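## Task

On the desk sits a bolted plate carrying three little valves. Close the one whose handwheel is red by rotating it clockwise as viewed from above until it will not turn further, leaving the other two valves exactly as found. Afterwards release the handwheel and pull the robot away. The robot must stay upright and level; falling or ending tilted counts as failure.

## Robot and tools

ROBOT. A Rainbow Robotics RB-Y1: a wheeled base (two drive wheels, two rear casters, 0.66 m long, 0.58 m wide, front edge 0.10 m ahead of the wheel axle), a folding torso (the lower part, the leg, bends at ankle, knee and hip), a head, and two seven-joint arms with parallel grippers. The base only drives straight or spins in place; it cannot strafe.

FRAMES. Base frame: origin on the floor between the drive wheels, x forward, y to the left, z up. Reported chest, left_hand and right_hand positions use this frame; a hand point is the middle between its finger pads, fingers point along the hand's -z, and the pads close along its x. Printed hand positions can be off, especially when the arm is stretched. Odometry frame is where the base frame stood at scene start; base_odometry just integrates wheel turns (slip looks like travel), heading positive leftward within -3.142..3.142.

execute_actions. Argument "actions": a list holding one action or none (empty just reports state and pictures). "cameras": optional list from head_camera, left_wrist_camera, right_wrist_camera, all; omitted/null/["all"] gives every camera, [] gives none. The result's pictures line names the images in order. An action may contain:
- "base": exactly one key. translate_m is a relative straight drive in metres, positive forward, -3 to 3. rotate_rad is a relative spin in radians, positive counter-clockwise seen from above, -3.2 to 3.2. Both are offsets from where the base last measured itself.
- "joints": one flat dictionary for the whole robot, keyed by joint name, each value an absolute target (radians, grippers in metres). Ranges: torso_squat_rad 0..1.2 (bigger lowers the level chest), torso_shift_rad -0.3..0.6 (positive pushes hips forward), torso_pitch_rad -0.2..1.4 (positive leans forward), torso_yaw_rad -1.5..1.5 (positive left). Per arm (left_ / right_ prefix): shoulder_pitch -2.356..2.356 (negative raises the arm forward), shoulder_roll left 0..3.141 and right -3.141..0 (away from the body), shoulder_yaw -2.094..2.094 (positive swings a bent forearm left on both arms), elbow -2.617..0.01 (negative bends), forearm_roll -3.141..3.141, wrist_pitch -1.57..1.919 (negative tips hand forward), hand_roll -2.705..2.705; the roll joints are positive counter-clockwise from above on a hanging arm, on both sides. gripper_m 0..0.1 is the pad gap. head_pan_rad -0.523..0.523 (positive left, relative to chest), head_tilt_rad -0.35..1.57 (positive looks down). A joint counts as arrived within 0.02 (grippers 0.004). Torso combinations must also hold: squat+shift<=1.52; squat-shift+pitch<=1.57; shift+0.5 pitch-0.4 squat<=0.7; shift+0.3 pitch-0.5 squat<=0.39, otherwise the torso stops short with off_target.
- "speeds": caps for translate_m (0.05..0.4 m/s) and rotate_rad (0.1..1.509 rad/s); a base move needing over 8.667 s is refused.
- "min_time_s" 0.1..8: slowest allowed duration for arm and head motions.
Default top speeds: arms 1 rad/s (the three wrist-end joints 1.5), head 1.5, squat and pitch 0.3, shift 0.15, torso yaw 0.6, grippers 0.1 m/s. Parts that an action leaves out may keep chasing older targets. Bad keys or out-of-range numbers cause refusal with no motion.

wait: "seconds" 0..10, commands nothing and returns state and images. zoom_image: "camera" and "region" [x0,y0,x1,y1] in pixels of that camera's most recent full image, top-left origin, at most 504x504. finished_scene: "scene" is the current scene number; it is final, so only call it once the valve is tight, released and the robot is clear.

CAMERAS. head_camera 896x504, wrist cameras 644x364; calibration is given as K and T_world_to_cam (base frame to camera) with small errors, larger for wrist cameras on an outstretched arm.

RESULTS. base_status and joint_status give each motion's ending: done; off_target (resting short, may still push); limit_stop_at_<name> (a built-in limit); limit_stop_at_own_body (guard stopped an arm or torso before hitting the robot's own body; move them apart); contact_stop (arm or torso met firm resistance); time_out (took far longer than planned); stopped_with_arm (torso halted because an arm had a contact stop). After contact_stop, time_out, stopped_with_arm or a limit stop the part holds where it stopped and forgets its target; a contact_stop or time_out in one torso joint or one arm joint halts that whole group. Recover by backing the arm off first in its own action, then the torso. "joint command not followed" plus a cause line means an arm's targets were withheld for self or arm-to-arm clearance; the gripper part still runs, and withheld targets may be retried later. on_its_own lists uncommanded parts; "held at" is a target, not a position. A reported stop cancels the remaining calls of that reply. Motor temperatures are listed per arm in joint_positions order; MOTOR HOT appears at 65 °C and at 80 °C the brakes lock (OVER-TEMPERATURE FAULT, limit_stop_at_motor_heat) until cooled. A joint torque reaching its load limit (shoulders 65.1, elbows 33.4, wrist joints 23.2 N m) freezes everything for 10 s. The robot keeps holding its last command while you think.

AVOID. The base does not stop at furniture and may spin or keep pushing; the bent leg can poke past the front edge, and leg contact can shove the robot backward unseen. Never let the arms strike or squeeze each other. Do not wrench the handwheel so hard that torque faults occur, do not disturb the other valves, avoid leaning heavy loads far forward (tipping is not caught), and avoid slams, drops and very hard pushes. When grasping, close the gripper at least 0.005 m below the object's width; off_target is then expected.

Each tool is called in YAML: its name, and indented under it one key for each argument.

## Session

execute_actions:
  actions: []

Scene clock: 0.00 s.
Motor temperatures (°C, as the motors report them): left_arm=[29 30 34 31 32 35 34] | right_arm=[30 32 35 31 33 42 35]
base_odometry: x=+0.000 y=+0.000 heading=+0.000 (m, m, rad; odometry frame)
base_status: not commanded
joint_positions: torso_squat_rad=+0.350 torso_shift_rad=+0.000 torso_pitch_rad=+0.000 torso_yaw_rad=-0.001 left_shoulder_pitch_rad=+0.044 left_shoulder_roll_rad=+0.019 left_shoulder_yaw_rad=-0.011 left_elbow_rad=-0.222 left_forearm_roll_rad=+0.028 left_wrist_pitch_rad=-0.036 left_hand_roll_rad=+0.006 left_gripper_m=+0.101 right_shoulder_pitch_rad=-0.028 right_shoulder_roll_rad=-0.016 right_shoulder_yaw_rad=-0.052 right_elbow_rad=-0.146 right_forearm_roll_rad=-0.031 right_wrist_pitch_rad=-0.002 right_hand_roll_rad=-0.008 right_gripper_m=+0.100 head_pan_rad=-0.001 head_tilt_rad=+0.400
joint_status: not commanded
chest: x=-0.2280 y=-0.0010 z=+1.2474 quat_wxyz=(+1.000, +0.001, +0.000, +0.000) (m; base frame)
left_hand: x=-0.1434 y=+0.2347 z=+0.5682 quat_wxyz=(+0.994, +0.009, -0.108, +0.017) (m; base frame)
right_hand: x=-0.1369 y=-0.2351 z=+0.5676 quat_wxyz=(+0.995, -0.007, -0.087, -0.041) (m; base frame)
pictures: head_camera, left_wrist_camera, right_wrist_camera
Images, in order (width x height): head_camera 896x504, left_wrist_camera 644x364, right_wrist_camera 644x364.

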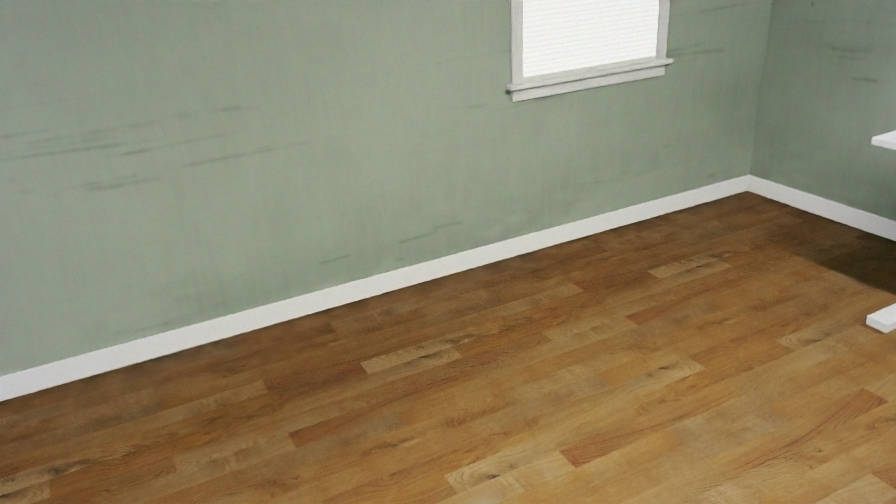

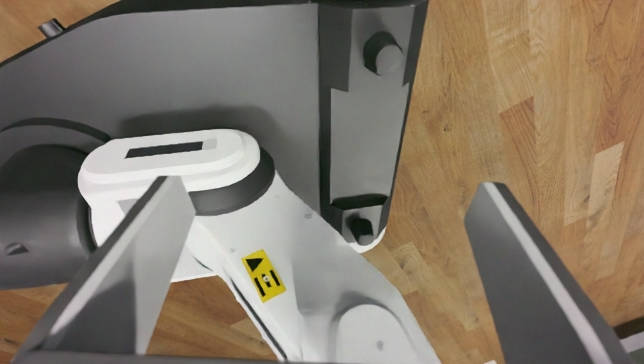

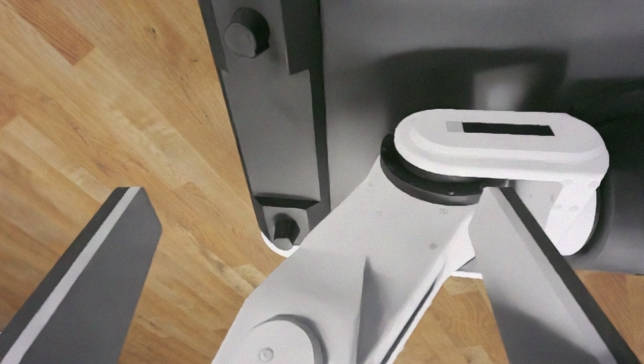

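execute_actions:
  actions:
    - {"base":{"rotate_rad":-0.9}}
  cameras: ["head_camera"]

Scene clock: 6.43 s.
Motor temperatures (°C, as the motors report them): left_arm=[29 30 34 31 32 35 34] | right_arm=[30 32 35 31 33 42 35]
base_odometry: x=+0.000 y=+0.000 heading=-0.899 (m, m, rad; odometry frame)
base_status: done
joint_positions: torso_squat_rad=+0.350 torso_shift_rad=+0.000 torso_pitch_rad=+0.000 torso_yaw_rad=-0.001 left_shoulder_pitch_rad=+0.044 left_shoulder_roll_rad=+0.019 left_shoulder_yaw_rad=-0.011 left_elbow_rad=-0.222 left_forearm_roll_rad=+0.028 left_wrist_pitch_rad=-0.036 left_hand_roll_rad=+0.006 left_gripper_m=+0.101 right_shoulder_pitch_rad=-0.028 right_shoulder_roll_rad=-0.016 right_shoulder_yaw_rad=-0.052 right_elbow_rad=-0.146 right_forearm_roll_rad=-0.031 right_wrist_pitch_rad=-0.002 right_hand_roll_rad=-0.008 right_gripper_m=+0.100 head_pan_rad=-0.001 head_tilt_rad=+0.400
joint_status: not commanded
chest: x=-0.2281 y=-0.0010 z=+1.2474 quat_wxyz=(+1.000, +0.001, +0.000, +0.000) (m; base frame)
left_hand: x=-0.1434 y=+0.2347 z=+0.5682 quat_wxyz=(+0.994, +0.009, -0.108, +0.017) (m; base frame)
right_hand: x=-0.1369 y=-0.2351 z=+0.5676 quat_wxyz=(+0.995, -0.007, -0.087, -0.041) (m; base frame)
pictures: head_camera
camera_calibration (this result's frames):
head_camera: T_world_to_cam=[[0.0111307, -0.998398, -0.0554682, 0.0764599], [-0.418446, 0.0457303, -0.90709, 1.29058], [0.908174, 0.033307, -0.417267, 0.738856], [0, 0, 0, 1]] pos_world=[-0.131821, -0.0072903, 1.48322]
Images, in order (width x height): head_camera 896x504.

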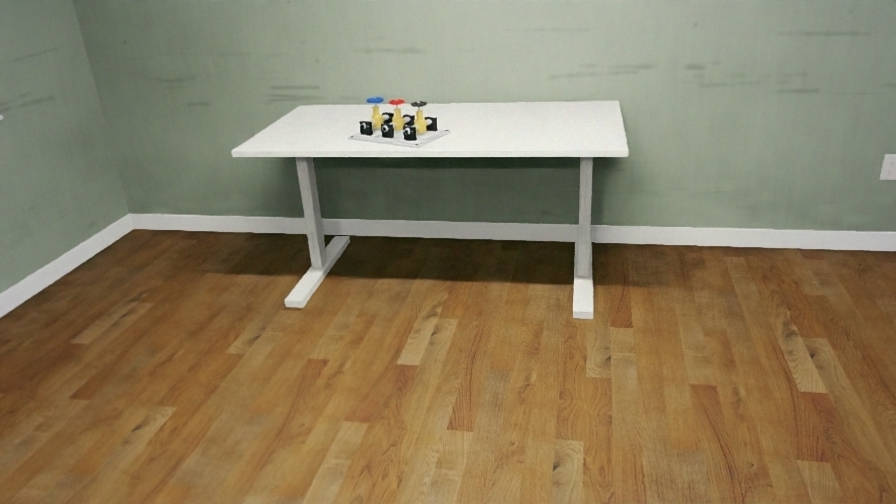

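execute_actions:
  actions:
    - {"base":{"translate_m":2.0},"joints":{"left_shoulder_pitch_rad":-0.5,"left_elbow_rad":-1.4,"left_wrist_pitch_rad":1.9,"left_shoulder_roll_rad":0.15,"head_tilt_rad":0.8,"left_hand_roll_rad":1.5}}
  cameras: ["head_camera","left_wrist_camera"]

Scene clock: 27.63 s.
Motor temperatures (°C, as the motors report them): left_arm=[29 30 34 31 32 35 34] | right_arm=[30 32 35 31 33 42 35]
base_odometry: x=+1.243 y=-1.566 heading=-0.900 (m, m, rad; odometry frame)
base_status: done
joint_positions: torso_squat_rad=+0.350 torso_shift_rad=+0.000 torso_pitch_rad=+0.000 torso_yaw_rad=-0.001 left_shoulder_pitch_rad=-0.500 left_shoulder_roll_rad=+0.150 left_shoulder_yaw_rad=-0.011 left_elbow_rad=-1.400 left_forearm_roll_rad=+0.028 left_wrist_pitch_rad=+1.900 left_hand_roll_rad=+1.500 left_gripper_m=+0.101 right_shoulder_pitch_rad=-0.028 right_shoulder_roll_rad=-0.016 right_shoulder_yaw_rad=-0.052 right_elbow_rad=-0.146 right_forearm_roll_rad=-0.031 right_wrist_pitch_rad=-0.002 right_hand_roll_rad=-0.008 right_gripper_m=+0.100 head_pan_rad=-0.001 head_tilt_rad=+0.800
joint_status: all done
chest: x=-0.2280 y=-0.0010 z=+1.2474 quat_wxyz=(+1.000, +0.001, +0.000, +0.000) (m; base frame)
left_hand: x=+0.1779 y=+0.2436 z=+0.9179 quat_wxyz=(+0.767, +0.063, -0.045, +0.637) (m; base frame)
right_hand: x=-0.1368 y=-0.2351 z=+0.5676 quat_wxyz=(+0.995, -0.007, -0.087, -0.041) (m; base frame)
pictures: head_camera, left_wrist_camera
camera_calibration (this result's frames):
head_camera: T_world_to_cam=[[-0.011093, -0.998356, -0.0562419, 0.0729714], [-0.739066, 0.0460719, -0.672056, 0.884348], [0.673542, 0.0341114, -0.738362, 1.15528], [0, 0, 0, 1]] pos_world=[-0.123729, -0.00730051, 1.45145]
left_wrist_camera: T_world_to_cam=[[0.202023, 0.973202, 0.109838, -0.379728], [0.732728, -0.224606, 0.642388, -0.634371], [0.649843, -0.049296, -0.758468, 0.681134], [0, 0, 0, 1]] pos_world=[0.0989048, 0.260646, 0.965839]
Images, in order (width x height): head_camera 896x504, left_wrist_camera 644x364.

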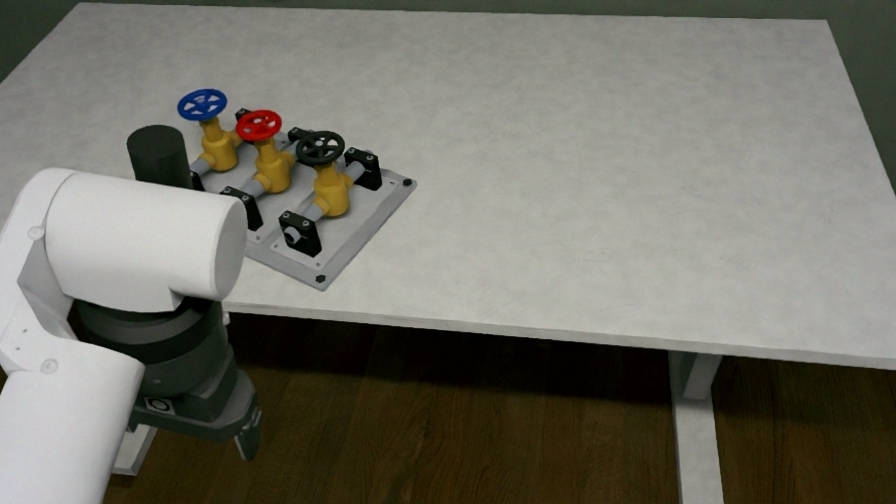

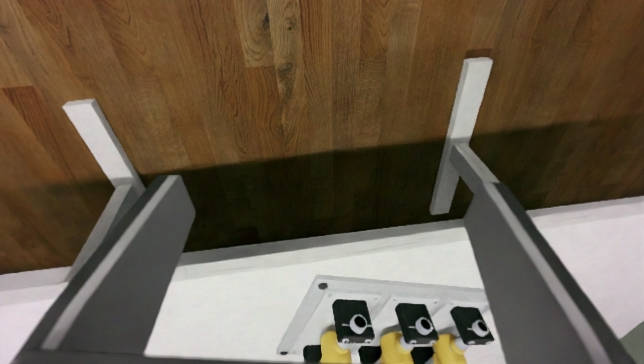

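execute_actions:
  actions:
    - {"base":{"translate_m":0.28},"joints":{"left_shoulder_pitch_rad":-0.9,"left_elbow_rad":-1.0,"left_shoulder_roll_rad":0.3,"head_tilt_rad":1.0,"head_pan_rad":0.3}}
  cameras: ["head_camera","left_wrist_camera"]

Scene clock: 40.80 s.
Motor temperatures (°C, as the motors report them): left_arm=[30 30 34 32 32 35 34] | right_arm=[30 32 35 31 33 42 35]
base_odometry: x=+1.417 y=-1.786 heading=-0.900 (m, m, rad; odometry frame)
base_status: done
joint_positions: torso_squat_rad=+0.350 torso_shift_rad=+0.000 torso_pitch_rad=+0.000 torso_yaw_rad=-0.001 left_shoulder_pitch_rad=-0.900 left_shoulder_roll_rad=+0.300 left_shoulder_yaw_rad=-0.011 left_elbow_rad=-1.000 left_forearm_roll_rad=+0.028 left_wrist_pitch_rad=+1.900 left_hand_roll_rad=+1.500 left_gripper_m=+0.101 right_shoulder_pitch_rad=-0.028 right_shoulder_roll_rad=-0.016 right_shoulder_yaw_rad=-0.052 right_elbow_rad=-0.146 right_forearm_roll_rad=-0.031 right_wrist_pitch_rad=-0.002 right_hand_roll_rad=-0.008 right_gripper_m=+0.100 head_pan_rad=+0.300 head_tilt_rad=+1.000
joint_status: all done
chest: x=-0.2280 y=-0.0010 z=+1.2474 quat_wxyz=(+1.000, +0.001, +0.000, +0.000) (m; base frame)
left_hand: x=+0.2591 y=+0.2964 z=+1.0114 quat_wxyz=(+0.742, +0.113, -0.099, +0.654) (m; base frame)
right_hand: x=-0.1368 y=-0.2351 z=+0.5676 quat_wxyz=(+0.995, -0.007, -0.087, -0.041) (m; base frame)
pictures: head_camera, left_wrist_camera
camera_calibration (this result's frames):
head_camera: T_world_to_cam=[[0.274956, -0.959975, -0.0533541, 0.127725], [-0.832859, -0.210088, -0.512063, 0.633158], [0.480359, 0.185231, -0.857289, 1.28781], [0, 0, 0, 1]] pos_world=[-0.126396, 0.0170899, 1.43505]
left_wrist_camera: T_world_to_cam=[[0.144176, 0.955759, 0.256393, -0.585899], [0.73261, -0.277269, 0.621614, -0.705388], [0.665204, 0.0982139, -0.740174, 0.635678], [0, 0, 0, 1]] pos_world=[0.178392, 0.301964, 1.05921]
Images, in order (width x height): head_camera 896x504, left_wrist_camera 644x364.

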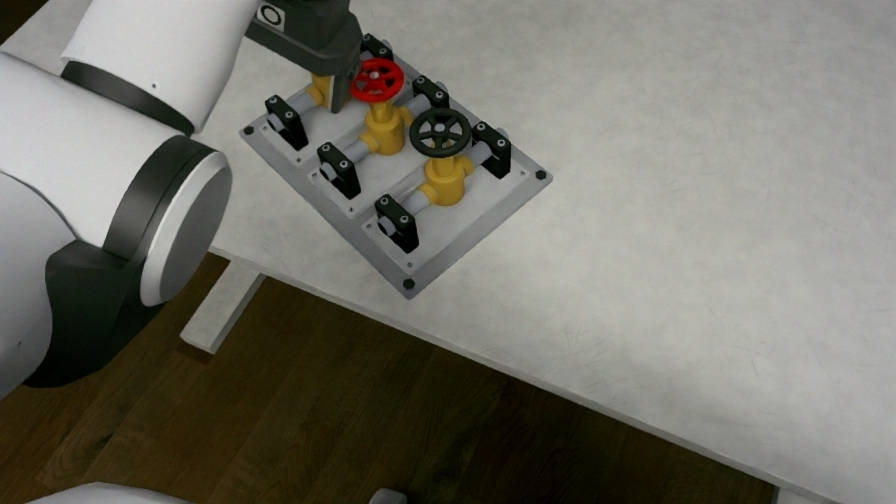

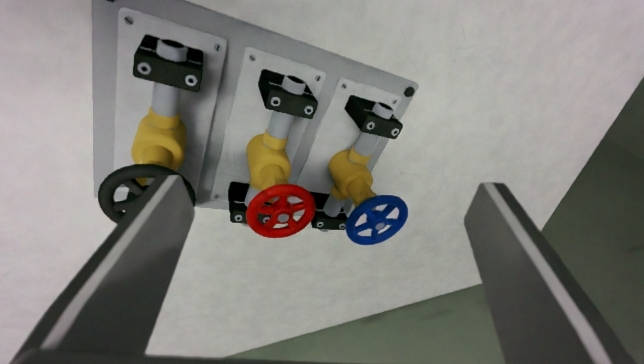

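execute_actions:
  actions:
    - {"base":{"translate_m":0.16},"joints":{"left_forearm_roll_rad":0.33,"torso_yaw_rad":0.12,"torso_squat_rad":0.55,"left_hand_roll_rad":2.6}}
  cameras: ["head_camera","left_wrist_camera"]

Scene clock: 55.40 s.
Motor temperatures (°C, as the motors report them): left_arm=[30 30 34 32 32 35 34] | right_arm=[30 32 35 31 33 42 35]
base_odometry: x=+1.517 y=-1.911 heading=-0.901 (m, m, rad; odometry frame)
base_status: done
joint_positions: torso_squat_rad=+0.550 torso_shift_rad=+0.000 torso_pitch_rad=+0.000 torso_yaw_rad=+0.120 left_shoulder_pitch_rad=-0.900 left_shoulder_roll_rad=+0.300 left_shoulder_yaw_rad=-0.011 left_elbow_rad=-1.000 left_forearm_roll_rad=+0.330 left_wrist_pitch_rad=+1.900 left_hand_roll_rad=+2.600 left_gripper_m=+0.101 right_shoulder_pitch_rad=-0.028 right_shoulder_roll_rad=-0.016 right_shoulder_yaw_rad=-0.052 right_elbow_rad=-0.146 right_forearm_roll_rad=-0.031 right_wrist_pitch_rad=-0.002 right_hand_roll_rad=-0.008 right_gripper_m=+0.100 head_pan_rad=+0.300 head_tilt_rad=+1.000
joint_status: all done
chest: x=-0.2280 y=-0.0010 z=+1.1867 quat_wxyz=(+0.998, +0.001, +0.000, +0.060) (m; base frame)
left_hand: x=+0.2208 y=+0.2882 z=+0.9405 quat_wxyz=(+0.281, +0.018, -0.002, +0.960) (m; base frame)
right_hand: x=-0.1091 y=-0.2223 z=+0.5069 quat_wxyz=(+0.996, -0.001, -0.087, +0.020) (m; base frame)
pictures: head_camera, left_wrist_camera
camera_calibration (this result's frames):
head_camera: T_world_to_cam=[[0.388765, -0.919792, -0.0533242, 0.150502], [-0.801347, -0.309007, -0.512209, 0.609312], [0.454648, 0.24186, -0.857204, 1.22983], [0, 0, 0, 1]] pos_world=[-0.129379, 0.0292665, 1.37433]
left_wrist_camera: T_world_to_cam=[[-0.83201, 0.554741, -0.00465346, 0.0222583], [0.407858, 0.617354, 0.6727, -0.869643], [0.376047, 0.557795, -0.7399, 0.540616], [0, 0, 0, 1]] pos_world=[0.169913, 0.222977, 0.985115]
Images, in order (width x height): head_camera 896x504, left_wrist_camera 644x364.

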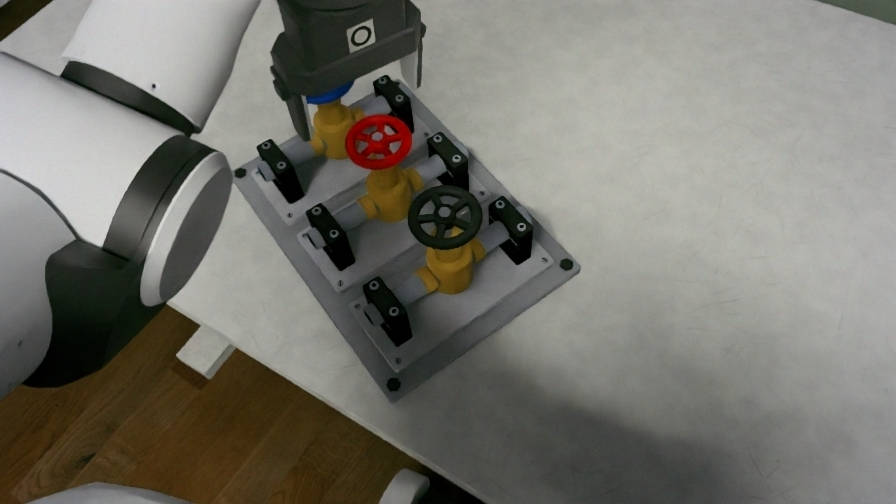

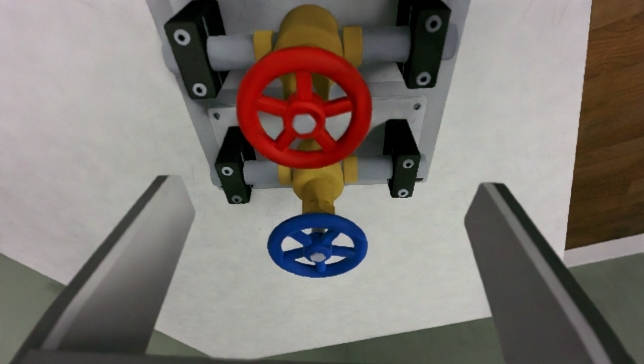

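execute_actions:
  actions:
    - {"base":{"translate_m":0.006},"joints":{"torso_squat_rad":0.785}}
  cameras: ["head_camera","left_wrist_camera"]

execute_actions:
  actions:
    - {"joints":{"left_gripper_m":0.05}}
  cameras: []

execute_actions:
  actions:
    - {"joints":{"left_hand_roll_rad":1.7}}
  cameras: ["head_camera","left_wrist_camera"]

Scene clock: 70.13 s.
Motor temperatures (°C, as the motors report them): left_arm=[31 31 34 32 32 35 34] | right_arm=[30 32 35 31 33 42 35]
base_odometry: x=+1.520 y=-1.915 heading=-0.900 (m, m, rad; odometry frame)
base_status: done
joint_positions: torso_squat_rad=+0.785 torso_shift_rad=+0.000 torso_pitch_rad=+0.000 torso_yaw_rad=+0.120 left_shoulder_pitch_rad=-0.900 left_shoulder_roll_rad=+0.300 left_shoulder_yaw_rad=-0.011 left_elbow_rad=-1.000 left_forearm_roll_rad=+0.330 left_wrist_pitch_rad=+1.900 left_hand_roll_rad=+2.600 left_gripper_m=+0.101 right_shoulder_pitch_rad=-0.028 right_shoulder_roll_rad=-0.016 right_shoulder_yaw_rad=-0.052 right_elbow_rad=-0.146 right_forearm_roll_rad=-0.031 right_wrist_pitch_rad=-0.002 right_hand_roll_rad=-0.008 right_gripper_m=+0.100 head_pan_rad=+0.300 head_tilt_rad=+1.000
joint_status: all done
chest: x=-0.2281 y=-0.0008 z=+1.0851 quat_wxyz=(+0.998, +0.001, +0.000, +0.060) (m; base frame)
left_hand: x=+0.2208 y=+0.2884 z=+0.8390 quat_wxyz=(+0.281, +0.017, -0.002, +0.960) (m; base frame)
right_hand: x=-0.1091 y=-0.2222 z=+0.4053 quat_wxyz=(+0.996, -0.002, -0.088, +0.020) (m; base frame)
pictures: head_camera, left_wrist_camera
camera_calibration (this result's frames):
head_camera: T_world_to_cam=[[0.388787, -0.919792, -0.0531763, 0.145105], [-0.801248, -0.309061, -0.51233, 0.557412], [0.454803, 0.241795, -0.85714, 1.14268], [0, 0, 0, 1]] pos_world=[-0.129483, 0.0294466, 1.27273]
left_wrist_camera: T_world_to_cam=[[-0.832019, 0.554725, -0.00491575, 0.0219258], [0.407655, 0.617394, 0.672787, -0.801505], [0.376247, 0.557768, -0.73982, 0.465311], [0, 0, 0, 1]] pos_world=[0.169909, 0.223146, 0.883596]
Images, in order (width x height): head_camera 896x504, left_wrist_camera 644x364.

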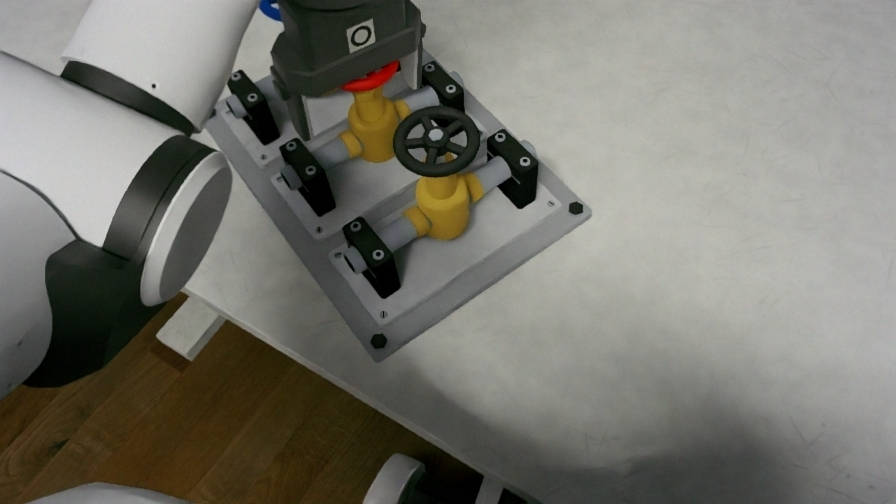

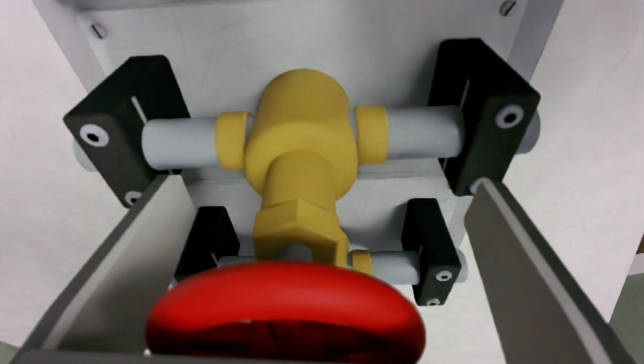

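Scene clock: 71.13 s.
Motor temperatures (°C, as the motors report them): left_arm=[31 31 34 32 32 35 34] | right_arm=[30 32 35 31 33 42 35]
base_odometry: x=+1.520 y=-1.915 heading=-0.901 (m, m, rad; odometry frame)
base_status: not commanded
joint_positions: torso_squat_rad=+0.785 torso_shift_rad=+0.001 torso_pitch_rad=+0.002 torso_yaw_rad=+0.119 left_shoulder_pitch_rad=-0.903 left_shoulder_roll_rad=+0.296 left_shoulder_yaw_rad=-0.011 left_elbow_rad=-1.001 left_forearm_roll_rad=+0.331 left_wrist_pitch_rad=+1.897 left_hand_roll_rad=+2.600 left_gripper_m=+0.063 right_shoulder_pitch_rad=-0.028 right_shoulder_roll_rad=-0.016 right_shoulder_yaw_rad=-0.052 right_elbow_rad=-0.146 right_forearm_roll_rad=-0.031 right_wrist_pitch_rad=-0.002 right_hand_roll_rad=-0.008 right_gripper_m=+0.100 head_pan_rad=+0.300 head_tilt_rad=+1.000
joint_status: left_gripper_m off_target (ended at +0.063, target +0.050)
chest: x=-0.2272 y=-0.0009 z=+1.0852 quat_wxyz=(+0.998, +0.001, +0.001, +0.060) (m; base frame)
left_hand: x=+0.2233 y=+0.2852 z=+0.8393 quat_wxyz=(+0.283, +0.015, -0.001, +0.959) (m; base frame)
right_hand: x=-0.1094 y=-0.2223 z=+0.4052 quat_wxyz=(+0.996, -0.002, -0.087, +0.019) (m; base frame)
pictures: none
No camera images: the call's "cameras" was empty. Leave "cameras" out to get every camera's image.

Scene clock: 72.33 s.
Motor temperatures (°C, as the motors report them): left_arm=[31 31 34 32 33 36 34] | right_arm=[30 32 35 31 33 42 35]
base_odometry: x=+1.520 y=-1.915 heading=-0.901 (m, m, rad; odometry frame)
base_status: not commanded
joint_positions: torso_squat_rad=+0.785 torso_shift_rad=+0.001 torso_pitch_rad=+0.002 torso_yaw_rad=+0.119 left_shoulder_pitch_rad=-0.903 left_shoulder_roll_rad=+0.297 left_shoulder_yaw_rad=-0.011 left_elbow_rad=-1.001 left_forearm_roll_rad=+0.331 left_wrist_pitch_rad=+1.897 left_hand_roll_rad=+1.700 left_gripper_m=+0.063 right_shoulder_pitch_rad=-0.028 right_shoulder_roll_rad=-0.016 right_shoulder_yaw_rad=-0.052 right_elbow_rad=-0.146 right_forearm_roll_rad=-0.031 right_wrist_pitch_rad=-0.002 right_hand_roll_rad=-0.008 right_gripper_m=+0.100 head_pan_rad=+0.300 head_tilt_rad=+1.000
joint_status: all done
chest: x=-0.2272 y=-0.0009 z=+1.0852 quat_wxyz=(+0.998, +0.001, +0.001, +0.060) (m; base frame)
left_hand: x=+0.2233 y=+0.2856 z=+0.8394 quat_wxyz=(+0.672, +0.014, +0.005, +0.740) (m; base frame)
right_hand: x=-0.1094 y=-0.2223 z=+0.4052 quat_wxyz=(+0.996, -0.002, -0.087, +0.019) (m; base frame)
pictures: head_camera, left_wrist_camera
camera_calibration (this result's frames):
head_camera: T_world_to_cam=[[0.387957, -0.920104, -0.0538271, 0.145196], [-0.802276, -0.308373, -0.511134, 0.556622], [0.453698, 0.241482, -0.857814, 1.14286], [0, 0, 0, 1]] pos_world=[-0.128278, 0.0292623, 1.27268]
left_wrist_camera: T_world_to_cam=[[-0.0790185, 0.996544, -0.0256199, -0.251347], [0.749663, 0.0763437, 0.657401, -0.71002], [0.657085, 0.0327405, -0.753105, 0.564627], [0, 0, 0, 1]] pos_world=[0.141407, 0.286198, 0.885552]
Images, in order (width x height): head_camera 896x504, left_wrist_camera 644x364.

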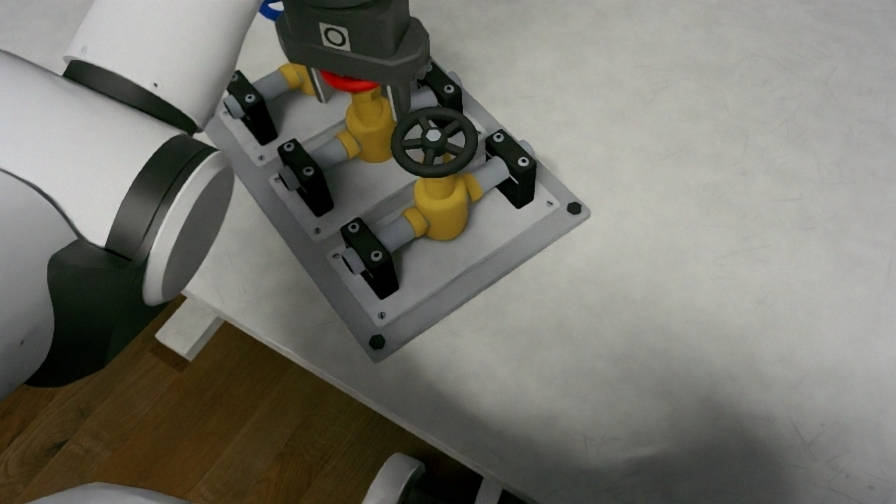

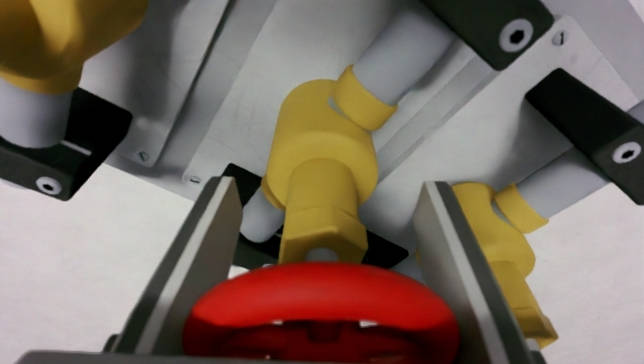

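execute_actions:
  actions:
    - {"joints":{"left_gripper_m":0.072}}
  cameras: []

execute_actions:
  actions:
    - {"joints":{"torso_squat_rad":0.735}}
  cameras: []

execute_actions:
  actions:
    - {"joints":{"left_gripper_m":0.05}}
  cameras: []

execute_actions:
  actions:
    - {"joints":{"left_hand_roll_rad":1.1},"min_time_s":1.5}
  cameras: ["head_camera","left_wrist_camera"]

Scene clock: 81.13 s.
Motor temperatures (°C, as the motors report them): left_arm=[31 31 34 32 33 40 34] | right_arm=[30 32 35 31 33 42 35]
base_odometry: x=+1.520 y=-1.915 heading=-0.900 (m, m, rad; odometry frame)
base_status: not commanded
joint_positions: torso_squat_rad=+0.785 torso_shift_rad=+0.000 torso_pitch_rad=+0.000 torso_yaw_rad=+0.120 left_shoulder_pitch_rad=-0.901 left_shoulder_roll_rad=+0.299 left_shoulder_yaw_rad=-0.011 left_elbow_rad=-1.000 left_forearm_roll_rad=+0.330 left_wrist_pitch_rad=+1.900 left_hand_roll_rad=+1.700 left_gripper_m=+0.072 right_shoulder_pitch_rad=-0.028 right_shoulder_roll_rad=-0.016 right_shoulder_yaw_rad=-0.052 right_elbow_rad=-0.146 right_forearm_roll_rad=-0.031 right_wrist_pitch_rad=-0.002 right_hand_roll_rad=-0.008 right_gripper_m=+0.100 head_pan_rad=+0.300 head_tilt_rad=+1.000
joint_status: all done
chest: x=-0.2279 y=-0.0009 z=+1.0851 quat_wxyz=(+0.998, +0.001, +0.000, +0.060) (m; base frame)
left_hand: x=+0.2211 y=+0.2877 z=+0.8391 quat_wxyz=(+0.671, +0.016, +0.006, +0.742) (m; base frame)
right_hand: x=-0.1091 y=-0.2222 z=+0.4053 quat_wxyz=(+0.996, -0.001, -0.087, +0.020) (m; base frame)
pictures: none
No camera images: the call's "cameras" was empty. Leave "cameras" out to get every camera's image.

Scene clock: 82.00 s.
Motor temperatures (°C, as the motors report them): left_arm=[31 31 34 32 33 39 34] | right_arm=[30 32 35 31 33 42 35]
base_odometry: x=+1.520 y=-1.915 heading=-0.900 (m, m, rad; odometry frame)
base_status: not commanded
joint_positions: torso_squat_rad=+0.735 torso_shift_rad=+0.000 torso_pitch_rad=+0.001 torso_yaw_rad=+0.120 left_shoulder_pitch_rad=-0.900 left_shoulder_roll_rad=+0.299 left_shoulder_yaw_rad=-0.011 left_elbow_rad=-1.000 left_forearm_roll_rad=+0.330 left_wrist_pitch_rad=+1.900 left_hand_roll_rad=+1.700 left_gripper_m=+0.072 right_shoulder_pitch_rad=-0.028 right_shoulder_roll_rad=-0.016 right_shoulder_yaw_rad=-0.052 right_elbow_rad=-0.146 right_forearm_roll_rad=-0.031 right_wrist_pitch_rad=-0.002 right_hand_roll_rad=-0.008 right_gripper_m=+0.100 head_pan_rad=+0.300 head_tilt_rad=+1.000
joint_status: all done
chest: x=-0.2279 y=-0.0009 z=+1.1092 quat_wxyz=(+0.998, +0.001, +0.000, +0.060) (m; base frame)
left_hand: x=+0.2208 y=+0.2875 z=+0.8627 quat_wxyz=(+0.671, +0.017, +0.006, +0.742) (m; base frame)
right_hand: x=-0.1092 y=-0.2223 z=+0.4294 quat_wxyz=(+0.996, -0.001, -0.087, +0.020) (m; base frame)
pictures: none
No camera images: the call's "cameras" was empty. Leave "cameras" out to get every camera's image.

Scene clock: 82.70 s.
Motor temperatures (°C, as the motors report them): left_arm=[31 31 34 32 33 39 34] | right_arm=[30 32 35 31 33 42 35]
base_odometry: x=+1.520 y=-1.915 heading=-0.900 (m, m, rad; odometry frame)
base_status: not commanded
joint_positions: torso_squat_rad=+0.735 torso_shift_rad=+0.000 torso_pitch_rad=+0.001 torso_yaw_rad=+0.120 left_shoulder_pitch_rad=-0.900 left_shoulder_roll_rad=+0.295 left_shoulder_yaw_rad=-0.011 left_elbow_rad=-1.000 left_forearm_roll_rad=+0.331 left_wrist_pitch_rad=+1.900 left_hand_roll_rad=+1.700 left_gripper_m=+0.063 right_shoulder_pitch_rad=-0.028 right_shoulder_roll_rad=-0.016 right_shoulder_yaw_rad=-0.052 right_elbow_rad=-0.146 right_forearm_roll_rad=-0.031 right_wrist_pitch_rad=-0.002 right_hand_roll_rad=-0.008 right_gripper_m=+0.100 head_pan_rad=+0.300 head_tilt_rad=+1.000
joint_status: left_gripper_m off_target (ended at +0.063, target +0.050)
chest: x=-0.2279 y=-0.0011 z=+1.1092 quat_wxyz=(+0.998, +0.001, +0.000, +0.060) (m; base frame)
left_hand: x=+0.2210 y=+0.2851 z=+0.8623 quat_wxyz=(+0.672, +0.016, +0.008, +0.740) (m; base frame)
right_hand: x=-0.1093 y=-0.2223 z=+0.4294 quat_wxyz=(+0.996, -0.001, -0.087, +0.019) (m; base frame)
pictures: none
No camera images: the call's "cameras" was empty. Leave "cameras" out to get every camera's image.

Scene clock: 84.50 s.
Motor temperatures (°C, as the motors report them): left_arm=[31 31 34 32 33 39 34] | right_arm=[30 32 35 31 33 42 35]
base_odometry: x=+1.520 y=-1.915 heading=-0.900 (m, m, rad; odometry frame)
base_status: not commanded
joint_positions: torso_squat_rad=+0.735 torso_shift_rad=+0.000 torso_pitch_rad=+0.001 torso_yaw_rad=+0.120 left_shoulder_pitch_rad=-0.900 left_shoulder_roll_rad=+0.299 left_shoulder_yaw_rad=-0.011 left_elbow_rad=-1.000 left_forearm_roll_rad=+0.330 left_wrist_pitch_rad=+1.899 left_hand_roll_rad=+1.100 left_gripper_m=+0.063 right_shoulder_pitch_rad=-0.028 right_shoulder_roll_rad=-0.016 right_shoulder_yaw_rad=-0.052 right_elbow_rad=-0.146 right_forearm_roll_rad=-0.031 right_wrist_pitch_rad=-0.002 right_hand_roll_rad=-0.008 right_gripper_m=+0.100 head_pan_rad=+0.300 head_tilt_rad=+1.000
joint_status: all done
chest: x=-0.2278 y=-0.0010 z=+1.1092 quat_wxyz=(+0.998, +0.001, +0.000, +0.060) (m; base frame)
left_hand: x=+0.2212 y=+0.2873 z=+0.8627 quat_wxyz=(+0.860, +0.014, +0.010, +0.510) (m; base frame)
right_hand: x=-0.1092 y=-0.2223 z=+0.4294 quat_wxyz=(+0.996, -0.001, -0.087, +0.020) (m; base frame)
pictures: head_camera, left_wrist_camera
camera_calibration (this result's frames):
head_camera: T_world_to_cam=[[0.388523, -0.919884, -0.0535084, 0.146449], [-0.801592, -0.308781, -0.511962, 0.569468], [0.454423, 0.241801, -0.85734, 1.16343], [0, 0, 0, 1]] pos_world=[-0.129107, 0.0292396, 1.29683]
left_wrist_camera: T_world_to_cam=[[0.493616, 0.868567, -0.0439839, -0.326733], [0.673481, -0.349769, 0.651219, -0.579311], [0.550243, -0.351074, -0.757614, 0.721318], [0, 0, 0, 1]] pos_world=[0.154535, 0.334401, 0.909367]
Images, in order (width x height): head_camera 896x504, left_wrist_camera 644x364.

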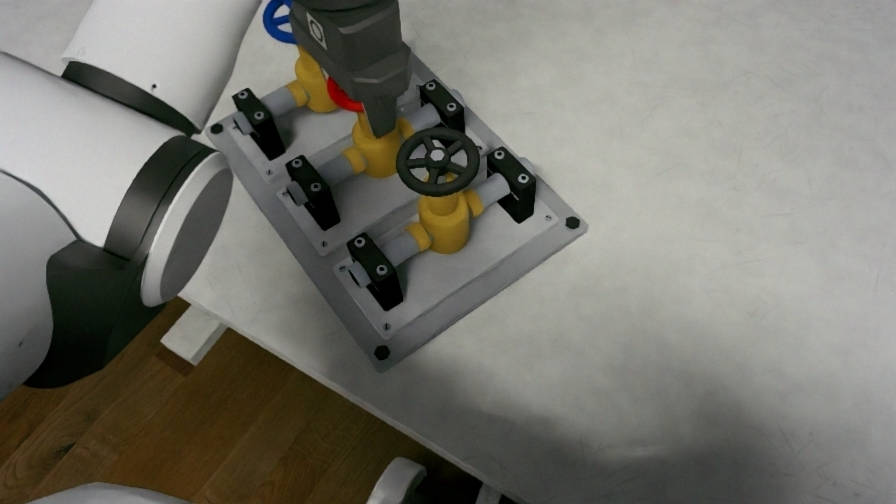

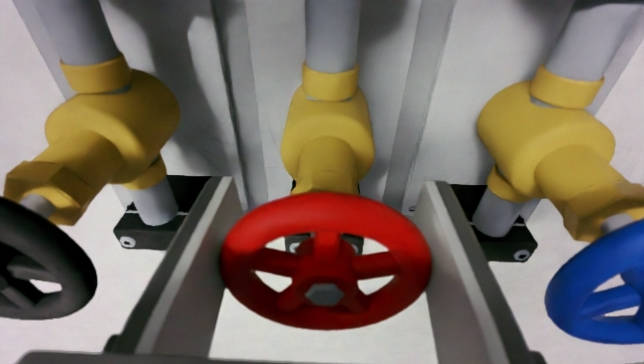

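Plenty of clearance.

execute_actions:
  actions:
    - {"joints":{"left_hand_roll_rad":-2.7}}
  cameras: ["left_wrist_camera"]

execute_actions:
  actions:
    - {"joints":{"left_gripper_m":0.085}}
  cameras: []

execute_actions:
  actions:
    - {"joints":{"left_hand_roll_rad":2.7}}
  cameras: []

execute_actions:
  actions:
    - {"joints":{"left_gripper_m":0.05}}
  cameras: ["left_wrist_camera"]

execute_actions:
  actions:
    - {"joints":{"left_hand_roll_rad":-2.7}}
  cameras: ["left_wrist_camera"]

Scene clock: 107.27 s.
Motor temperatures (°C, as the motors report them): left_arm=[31 32 34 33 38 41 35] | right_arm=[30 32 35 31 33 42 35]
TORQUE FAULT: left_forearm_roll_rad reached its load limit. The robot stopped for 10 seconds, dropped its targets and accepts commands again. The stop added 9.1 s to the call and to motion_time.
base_odometry: x=+1.520 y=-1.915 heading=-0.900 (m, m, rad; odometry frame)
base_status: not commanded
joint_positions: torso_squat_rad=+0.735 torso_shift_rad=+0.000 torso_pitch_rad=+0.001 torso_yaw_rad=+0.120 left_shoulder_pitch_rad=-0.900 left_shoulder_roll_rad=+0.320 left_shoulder_yaw_rad=-0.009 left_elbow_rad=-1.000 left_forearm_roll_rad=+0.323 left_wrist_pitch_rad=+1.895 left_hand_roll_rad=+0.164 left_gripper_m=+0.059 right_shoulder_pitch_rad=-0.028 right_shoulder_roll_rad=-0.016 right_shoulder_yaw_rad=-0.052 right_elbow_rad=-0.146 right_forearm_roll_rad=-0.031 right_wrist_pitch_rad=-0.002 right_hand_roll_rad=-0.008 right_gripper_m=+0.100 head_pan_rad=+0.300 head_tilt_rad=+1.000
joint_status: left_hand_roll_rad torque_fault (moved -0.936 of -3.800)
on_its_own: left_hand_roll_rad is held at +0.164, not at your -2.700, since a torque_fault; left_gripper_m moved -0.005 toward your old target +0.050
chest: x=-0.2274 y=-0.0003 z=+1.1093 quat_wxyz=(+0.998, +0.000, +0.001, +0.060) (m; base frame)
left_hand: x=+0.2224 y=+0.3018 z=+0.8652 quat_wxyz=(+0.997, +0.016, +0.011, +0.078) (m; base frame)
right_hand: x=-0.1091 y=-0.2222 z=+0.4295 quat_wxyz=(+0.996, -0.002, -0.087, +0.020) (m; base frame)
pictures: left_wrist_camera
camera_calibration (this result's frames):
left_wrist_camera: T_world_to_cam=[[0.988654, 0.137911, -0.0595306, -0.215884], [0.143194, -0.745573, 0.650859, -0.338956], [0.0453764, -0.651998, -0.756861, 0.93008], [0, 0, 0, 1]] pos_world=[0.219767, 0.383468, 0.911702]
Images, in order (width x height): left_wrist_camera 644x364.

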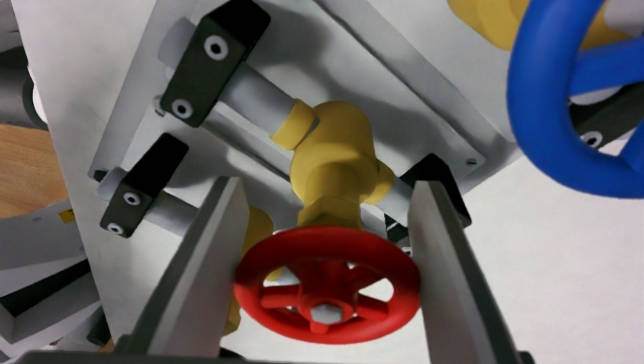

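not run: a stop came earlier in this reply.

not run: a stop came earlier in this reply.

not run: a stop came earlier in this reply.

not run: a stop came earlier in this reply.

execute_actions:
  actions:
    - {"joints":{"left_gripper_m":0.09}}
  cameras: []

execute_actions:
  actions:
    - {"joints":{"left_shoulder_roll_rad":0.3,"left_forearm_roll_rad":0.33,"left_wrist_pitch_rad":1.9,"left_hand_roll_rad":-0.54}}
  cameras: ["left_wrist_camera"]

execute_actions:
  actions:
    - {"joints":{"left_hand_roll_rad":1.03}}
  cameras: ["left_wrist_camera"]

Scene clock: 117.47 s.
Motor temperatures (°C, as the motors report them): left_arm=[32 32 34 33 41 43 35] | right_arm=[30 32 35 31 33 42 35]
base_odometry: x=+1.520 y=-1.915 heading=-0.900 (m, m, rad; odometry frame)
base_status: not commanded
joint_positions: torso_squat_rad=+0.735 torso_shift_rad=+0.000 torso_pitch_rad=+0.000 torso_yaw_rad=+0.120 left_shoulder_pitch_rad=-0.900 left_shoulder_roll_rad=+0.314 left_shoulder_yaw_rad=-0.009 left_elbow_rad=-1.000 left_forearm_roll_rad=+0.325 left_wrist_pitch_rad=+1.898 left_hand_roll_rad=+0.164 left_gripper_m=+0.090 right_shoulder_pitch_rad=-0.028 right_shoulder_roll_rad=-0.016 right_shoulder_yaw_rad=-0.052 right_elbow_rad=-0.146 right_forearm_roll_rad=-0.031 right_wrist_pitch_rad=-0.002 right_hand_roll_rad=-0.008 right_gripper_m=+0.100 head_pan_rad=+0.300 head_tilt_rad=+1.000
joint_status: all done
on_its_own: left_hand_roll_rad is held at +0.164, not at your -2.700, since a torque_fault
chest: x=-0.2280 y=-0.0009 z=+1.1092 quat_wxyz=(+0.998, +0.001, +0.000, +0.060) (m; base frame)
left_hand: x=+0.2214 y=+0.2971 z=+0.8648 quat_wxyz=(+0.997, +0.014, +0.013, +0.075) (m; base frame)
right_hand: x=-0.1092 y=-0.2223 z=+0.4294 quat_wxyz=(+0.996, -0.002, -0.087, +0.020) (m; base frame)
pictures: none
No camera images: the call's "cameras" was empty. Leave "cameras" out to get every camera's image.

Scene clock: 118.53 s.
Motor temperatures (°C, as the motors report them): left_arm=[32 32 34 33 41 42 35] | right_arm=[30 32 35 31 33 42 35]
base_odometry: x=+1.520 y=-1.915 heading=-0.900 (m, m, rad; odometry frame)
base_status: not commanded
joint_positions: torso_squat_rad=+0.735 torso_shift_rad=+0.000 torso_pitch_rad=+0.000 torso_yaw_rad=+0.120 left_shoulder_pitch_rad=-0.900 left_shoulder_roll_rad=+0.300 left_shoulder_yaw_rad=-0.009 left_elbow_rad=-1.000 left_forearm_roll_rad=+0.330 left_wrist_pitch_rad=+1.900 left_hand_roll_rad=-0.540 left_gripper_m=+0.090 right_shoulder_pitch_rad=-0.028 right_shoulder_roll_rad=-0.016 right_shoulder_yaw_rad=-0.052 right_elbow_rad=-0.146 right_forearm_roll_rad=-0.031 right_wrist_pitch_rad=-0.002 right_hand_roll_rad=-0.008 right_gripper_m=+0.100 head_pan_rad=+0.300 head_tilt_rad=+1.000
joint_status: all done
chest: x=-0.2280 y=-0.0009 z=+1.1092 quat_wxyz=(+0.998, +0.001, +0.000, +0.060) (m; base frame)
left_hand: x=+0.2207 y=+0.2885 z=+0.8630 quat_wxyz=(+0.960, +0.002, +0.017, -0.279) (m; base frame)
right_hand: x=-0.1092 y=-0.2223 z=+0.4294 quat_wxyz=(+0.996, -0.002, -0.087, +0.020) (m; base frame)
pictures: left_wrist_camera
camera_calibration (this result's frames):
left_wrist_camera: T_world_to_cam=[[0.831123, -0.551219, -0.0734285, 0.0330243], [-0.361993, -0.63653, 0.681022, -0.293162], [-0.422132, -0.539433, -0.728572, 0.966101], [0, 0, 0, 1]] pos_world=[0.274252, 0.352744, 0.905949]
Images, in order (width x height): left_wrist_camera 644x364.

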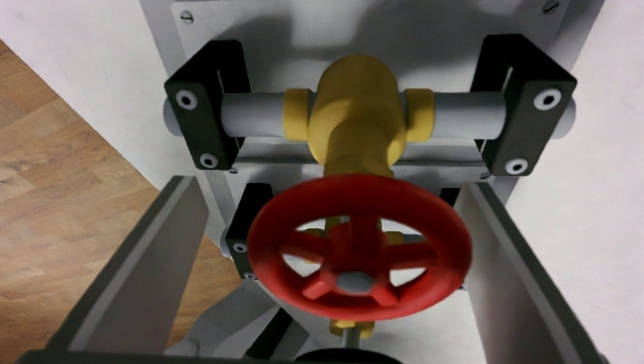

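Scene clock: 120.17 s.
Motor temperatures (°C, as the motors report them): left_arm=[32 32 34 33 41 42 35] | right_arm=[30 32 35 31 33 42 35]
base_odometry: x=+1.520 y=-1.915 heading=-0.900 (m, m, rad; odometry frame)
base_status: not commanded
joint_positions: torso_squat_rad=+0.735 torso_shift_rad=+0.000 torso_pitch_rad=+0.000 torso_yaw_rad=+0.120 left_shoulder_pitch_rad=-0.900 left_shoulder_roll_rad=+0.300 left_shoulder_yaw_rad=-0.009 left_elbow_rad=-1.000 left_forearm_roll_rad=+0.330 left_wrist_pitch_rad=+1.900 left_hand_roll_rad=+1.030 left_gripper_m=+0.090 right_shoulder_pitch_rad=-0.028 right_shoulder_roll_rad=-0.016 right_shoulder_yaw_rad=-0.052 right_elbow_rad=-0.146 right_forearm_roll_rad=-0.031 right_wrist_pitch_rad=-0.002 right_hand_roll_rad=-0.008 right_gripper_m=+0.100 head_pan_rad=+0.300 head_tilt_rad=+1.000
joint_status: all done
chest: x=-0.2280 y=-0.0009 z=+1.1092 quat_wxyz=(+0.998, +0.001, +0.000, +0.060) (m; base frame)
left_hand: x=+0.2207 y=+0.2885 z=+0.8630 quat_wxyz=(+0.877, +0.013, +0.011, +0.481) (m; base frame)
right_hand: x=-0.1092 y=-0.2223 z=+0.4294 quat_wxyz=(+0.996, -0.002, -0.087, +0.020) (m; base frame)
pictures: left_wrist_camera
camera_calibration (this result's frames):
left_wrist_camera: T_world_to_cam=[[0.551329, 0.832982, -0.0466675, -0.327712], [0.64906, -0.393108, 0.651296, -0.560928], [0.524172, -0.389369, -0.757387, 0.73878], [0, 0, 0, 1]] pos_world=[0.157505, 0.34013, 0.909579]
Images, in order (width x height): left_wrist_camera 644x364.

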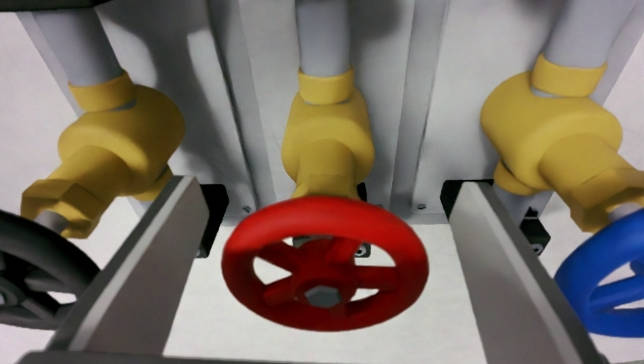

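execute_actions:
  actions:
    - {"base":{"translate_m":0.005},"joints":{"torso_yaw_rad":0.109,"left_hand_roll_rad":2.6}}
  cameras: ["left_wrist_camera"]

execute_actions:
  actions:
    - {"joints":{"left_gripper_m":0.055}}
  cameras: ["left_wrist_camera"]

execute_actions:
  actions:
    - {"joints":{"left_hand_roll_rad":2.3},"min_time_s":1.5}
  cameras: ["left_wrist_camera"]

Scene clock: 134.13 s.
Motor temperatures (°C, as the motors report them): left_arm=[32 31 34 33 38 40 34] | right_arm=[30 32 35 31 33 42 35]
base_odometry: x=+1.522 y=-1.918 heading=-0.899 (m, m, rad; odometry frame)
base_status: translate_m time_out (by the wheels' count: +0.003 of +0.005)
joint_positions: torso_squat_rad=+0.735 torso_shift_rad=-0.001 torso_pitch_rad=-0.001 torso_yaw_rad=+0.109 left_shoulder_pitch_rad=-0.900 left_shoulder_roll_rad=+0.300 left_shoulder_yaw_rad=-0.009 left_elbow_rad=-1.000 left_forearm_roll_rad=+0.330 left_wrist_pitch_rad=+1.900 left_hand_roll_rad=+2.600 left_gripper_m=+0.090 right_shoulder_pitch_rad=-0.028 right_shoulder_roll_rad=-0.016 right_shoulder_yaw_rad=-0.052 right_elbow_rad=-0.146 right_forearm_roll_rad=-0.031 right_wrist_pitch_rad=-0.002 right_hand_roll_rad=-0.008 right_gripper_m=+0.100 head_pan_rad=+0.300 head_tilt_rad=+1.000
joint_status: all done
chest: x=-0.2291 y=-0.0009 z=+1.1091 quat_wxyz=(+0.999, +0.001, -0.001, +0.054) (m; base frame)
left_hand: x=+0.2233 y=+0.2834 z=+0.8636 quat_wxyz=(+0.286, +0.017, -0.002, +0.958) (m; base frame)
right_hand: x=-0.1117 y=-0.2236 z=+0.4294 quat_wxyz=(+0.996, -0.002, -0.088, +0.014) (m; base frame)
pictures: left_wrist_camera
camera_calibration (this result's frames):
left_wrist_camera: T_world_to_cam=[[-0.826387, 0.563062, -0.0067275, 0.0248205], [0.412863, 0.613983, 0.672732, -0.816185], [0.38292, 0.55316, -0.739856, 0.485178], [0, 0, 0, 1]] pos_world=[0.171699, 0.218767, 0.908202]
Images, in order (width x height): left_wrist_camera 644x364.

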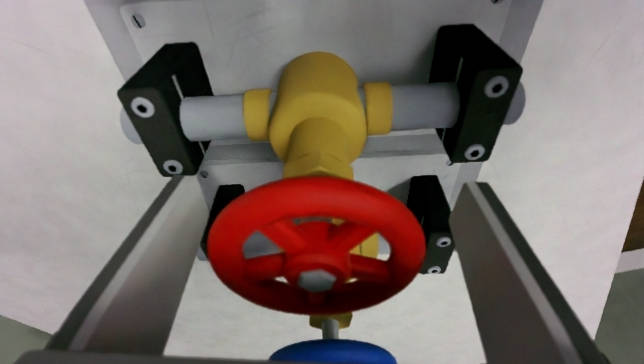

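not run: a stop came earlier in this reply.

not run: a stop came earlier in this reply.

execute_actions:
  actions:
    - {"joints":{"left_gripper_m":0.055}}
  cameras: ["left_wrist_camera"]

execute_actions:
  actions:
    - {"joints":{"left_hand_roll_rad":2.3},"min_time_s":1.5}
  cameras: ["left_wrist_camera"]

Scene clock: 140.50 s.
Motor temperatures (°C, as the motors report them): left_arm=[32 31 34 33 37 39 34] | right_arm=[30 32 35 31 33 42 35]
base_odometry: x=+1.522 y=-1.918 heading=-0.899 (m, m, rad; odometry frame)
base_status: not commanded
joint_positions: torso_squat_rad=+0.735 torso_shift_rad=-0.001 torso_pitch_rad=-0.001 torso_yaw_rad=+0.109 left_shoulder_pitch_rad=-0.901 left_shoulder_roll_rad=+0.299 left_shoulder_yaw_rad=-0.009 left_elbow_rad=-1.000 left_forearm_roll_rad=+0.330 left_wrist_pitch_rad=+1.898 left_hand_roll_rad=+2.600 left_gripper_m=+0.064 right_shoulder_pitch_rad=-0.028 right_shoulder_roll_rad=-0.016 right_shoulder_yaw_rad=-0.052 right_elbow_rad=-0.146 right_forearm_roll_rad=-0.031 right_wrist_pitch_rad=-0.002 right_hand_roll_rad=-0.008 right_gripper_m=+0.100 head_pan_rad=+0.300 head_tilt_rad=+1.000
joint_status: left_gripper_m off_target (ended at +0.064, target +0.055)
chest: x=-0.2289 y=-0.0009 z=+1.1091 quat_wxyz=(+0.999, +0.001, -0.001, +0.054) (m; base frame)
left_hand: x=+0.2241 y=+0.2826 z=+0.8638 quat_wxyz=(+0.286, +0.015, -0.002, +0.958) (m; base frame)
right_hand: x=-0.1118 y=-0.2236 z=+0.4294 quat_wxyz=(+0.996, -0.002, -0.088, +0.014) (m; base frame)
pictures: left_wrist_camera
camera_calibration (this result's frames):
left_wrist_camera: T_world_to_cam=[[-0.825569, 0.564228, -0.00907855, 0.0275343], [0.412198, 0.613951, 0.673169, -0.816373], [0.385395, 0.552005, -0.739433, 0.48489], [0, 0, 0, 1]] pos_world=[0.172364, 0.218015, 0.908351]
Images, in order (width x height): left_wrist_camera 644x364.

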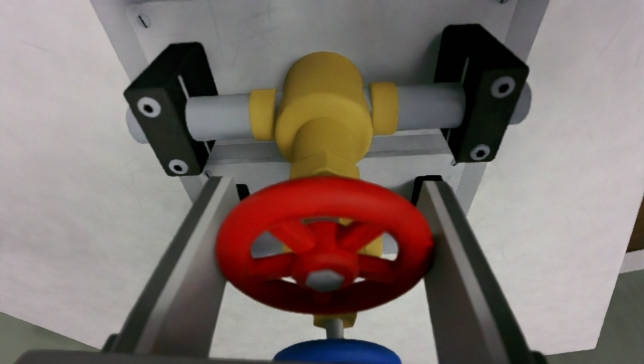

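Scene clock: 142.30 s.
Motor temperatures (°C, as the motors report them): left_arm=[32 31 34 33 36 39 34] | right_arm=[30 32 35 31 33 42 35]
base_odometry: x=+1.522 y=-1.918 heading=-0.899 (m, m, rad; odometry frame)
base_status: not commanded
joint_positions: torso_squat_rad=+0.735 torso_shift_rad=-0.001 torso_pitch_rad=-0.001 torso_yaw_rad=+0.109 left_shoulder_pitch_rad=-0.901 left_shoulder_roll_rad=+0.300 left_shoulder_yaw_rad=-0.009 left_elbow_rad=-1.000 left_forearm_roll_rad=+0.330 left_wrist_pitch_rad=+1.898 left_hand_roll_rad=+2.301 left_gripper_m=+0.063 right_shoulder_pitch_rad=-0.028 right_shoulder_roll_rad=-0.016 right_shoulder_yaw_rad=-0.052 right_elbow_rad=-0.146 right_forearm_roll_rad=-0.031 right_wrist_pitch_rad=-0.002 right_hand_roll_rad=-0.008 right_gripper_m=+0.100 head_pan_rad=+0.300 head_tilt_rad=+1.000
joint_status: all done
chest: x=-0.2289 y=-0.0008 z=+1.1091 quat_wxyz=(+0.999, +0.001, +0.000, +0.054) (m; base frame)
left_hand: x=+0.2244 y=+0.2831 z=+0.8641 quat_wxyz=(+0.426, +0.015, +0.000, +0.905) (m; base frame)
right_hand: x=-0.1118 y=-0.2236 z=+0.4294 quat_wxyz=(+0.996, -0.002, -0.088, +0.014) (m; base frame)
pictures: left_wrist_camera
camera_calibration (this result's frames):
left_wrist_camera: T_world_to_cam=[[-0.62297, 0.782154, -0.0119391, -0.0772151], [0.577381, 0.470063, 0.667587, -0.808506], [0.527768, 0.408994, -0.744436, 0.497603], [0, 0, 0, 1]] pos_world=[0.156094, 0.236926, 0.90926]
Images, in order (width x height): left_wrist_camera 644x364.

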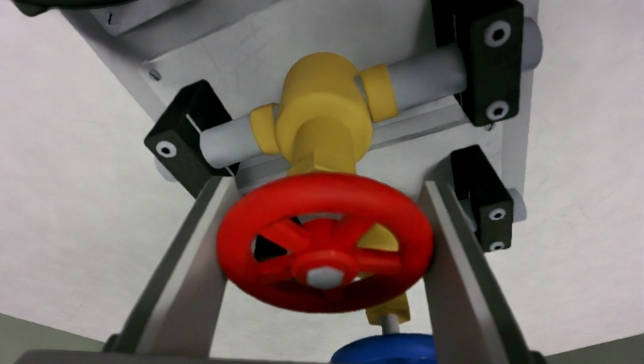

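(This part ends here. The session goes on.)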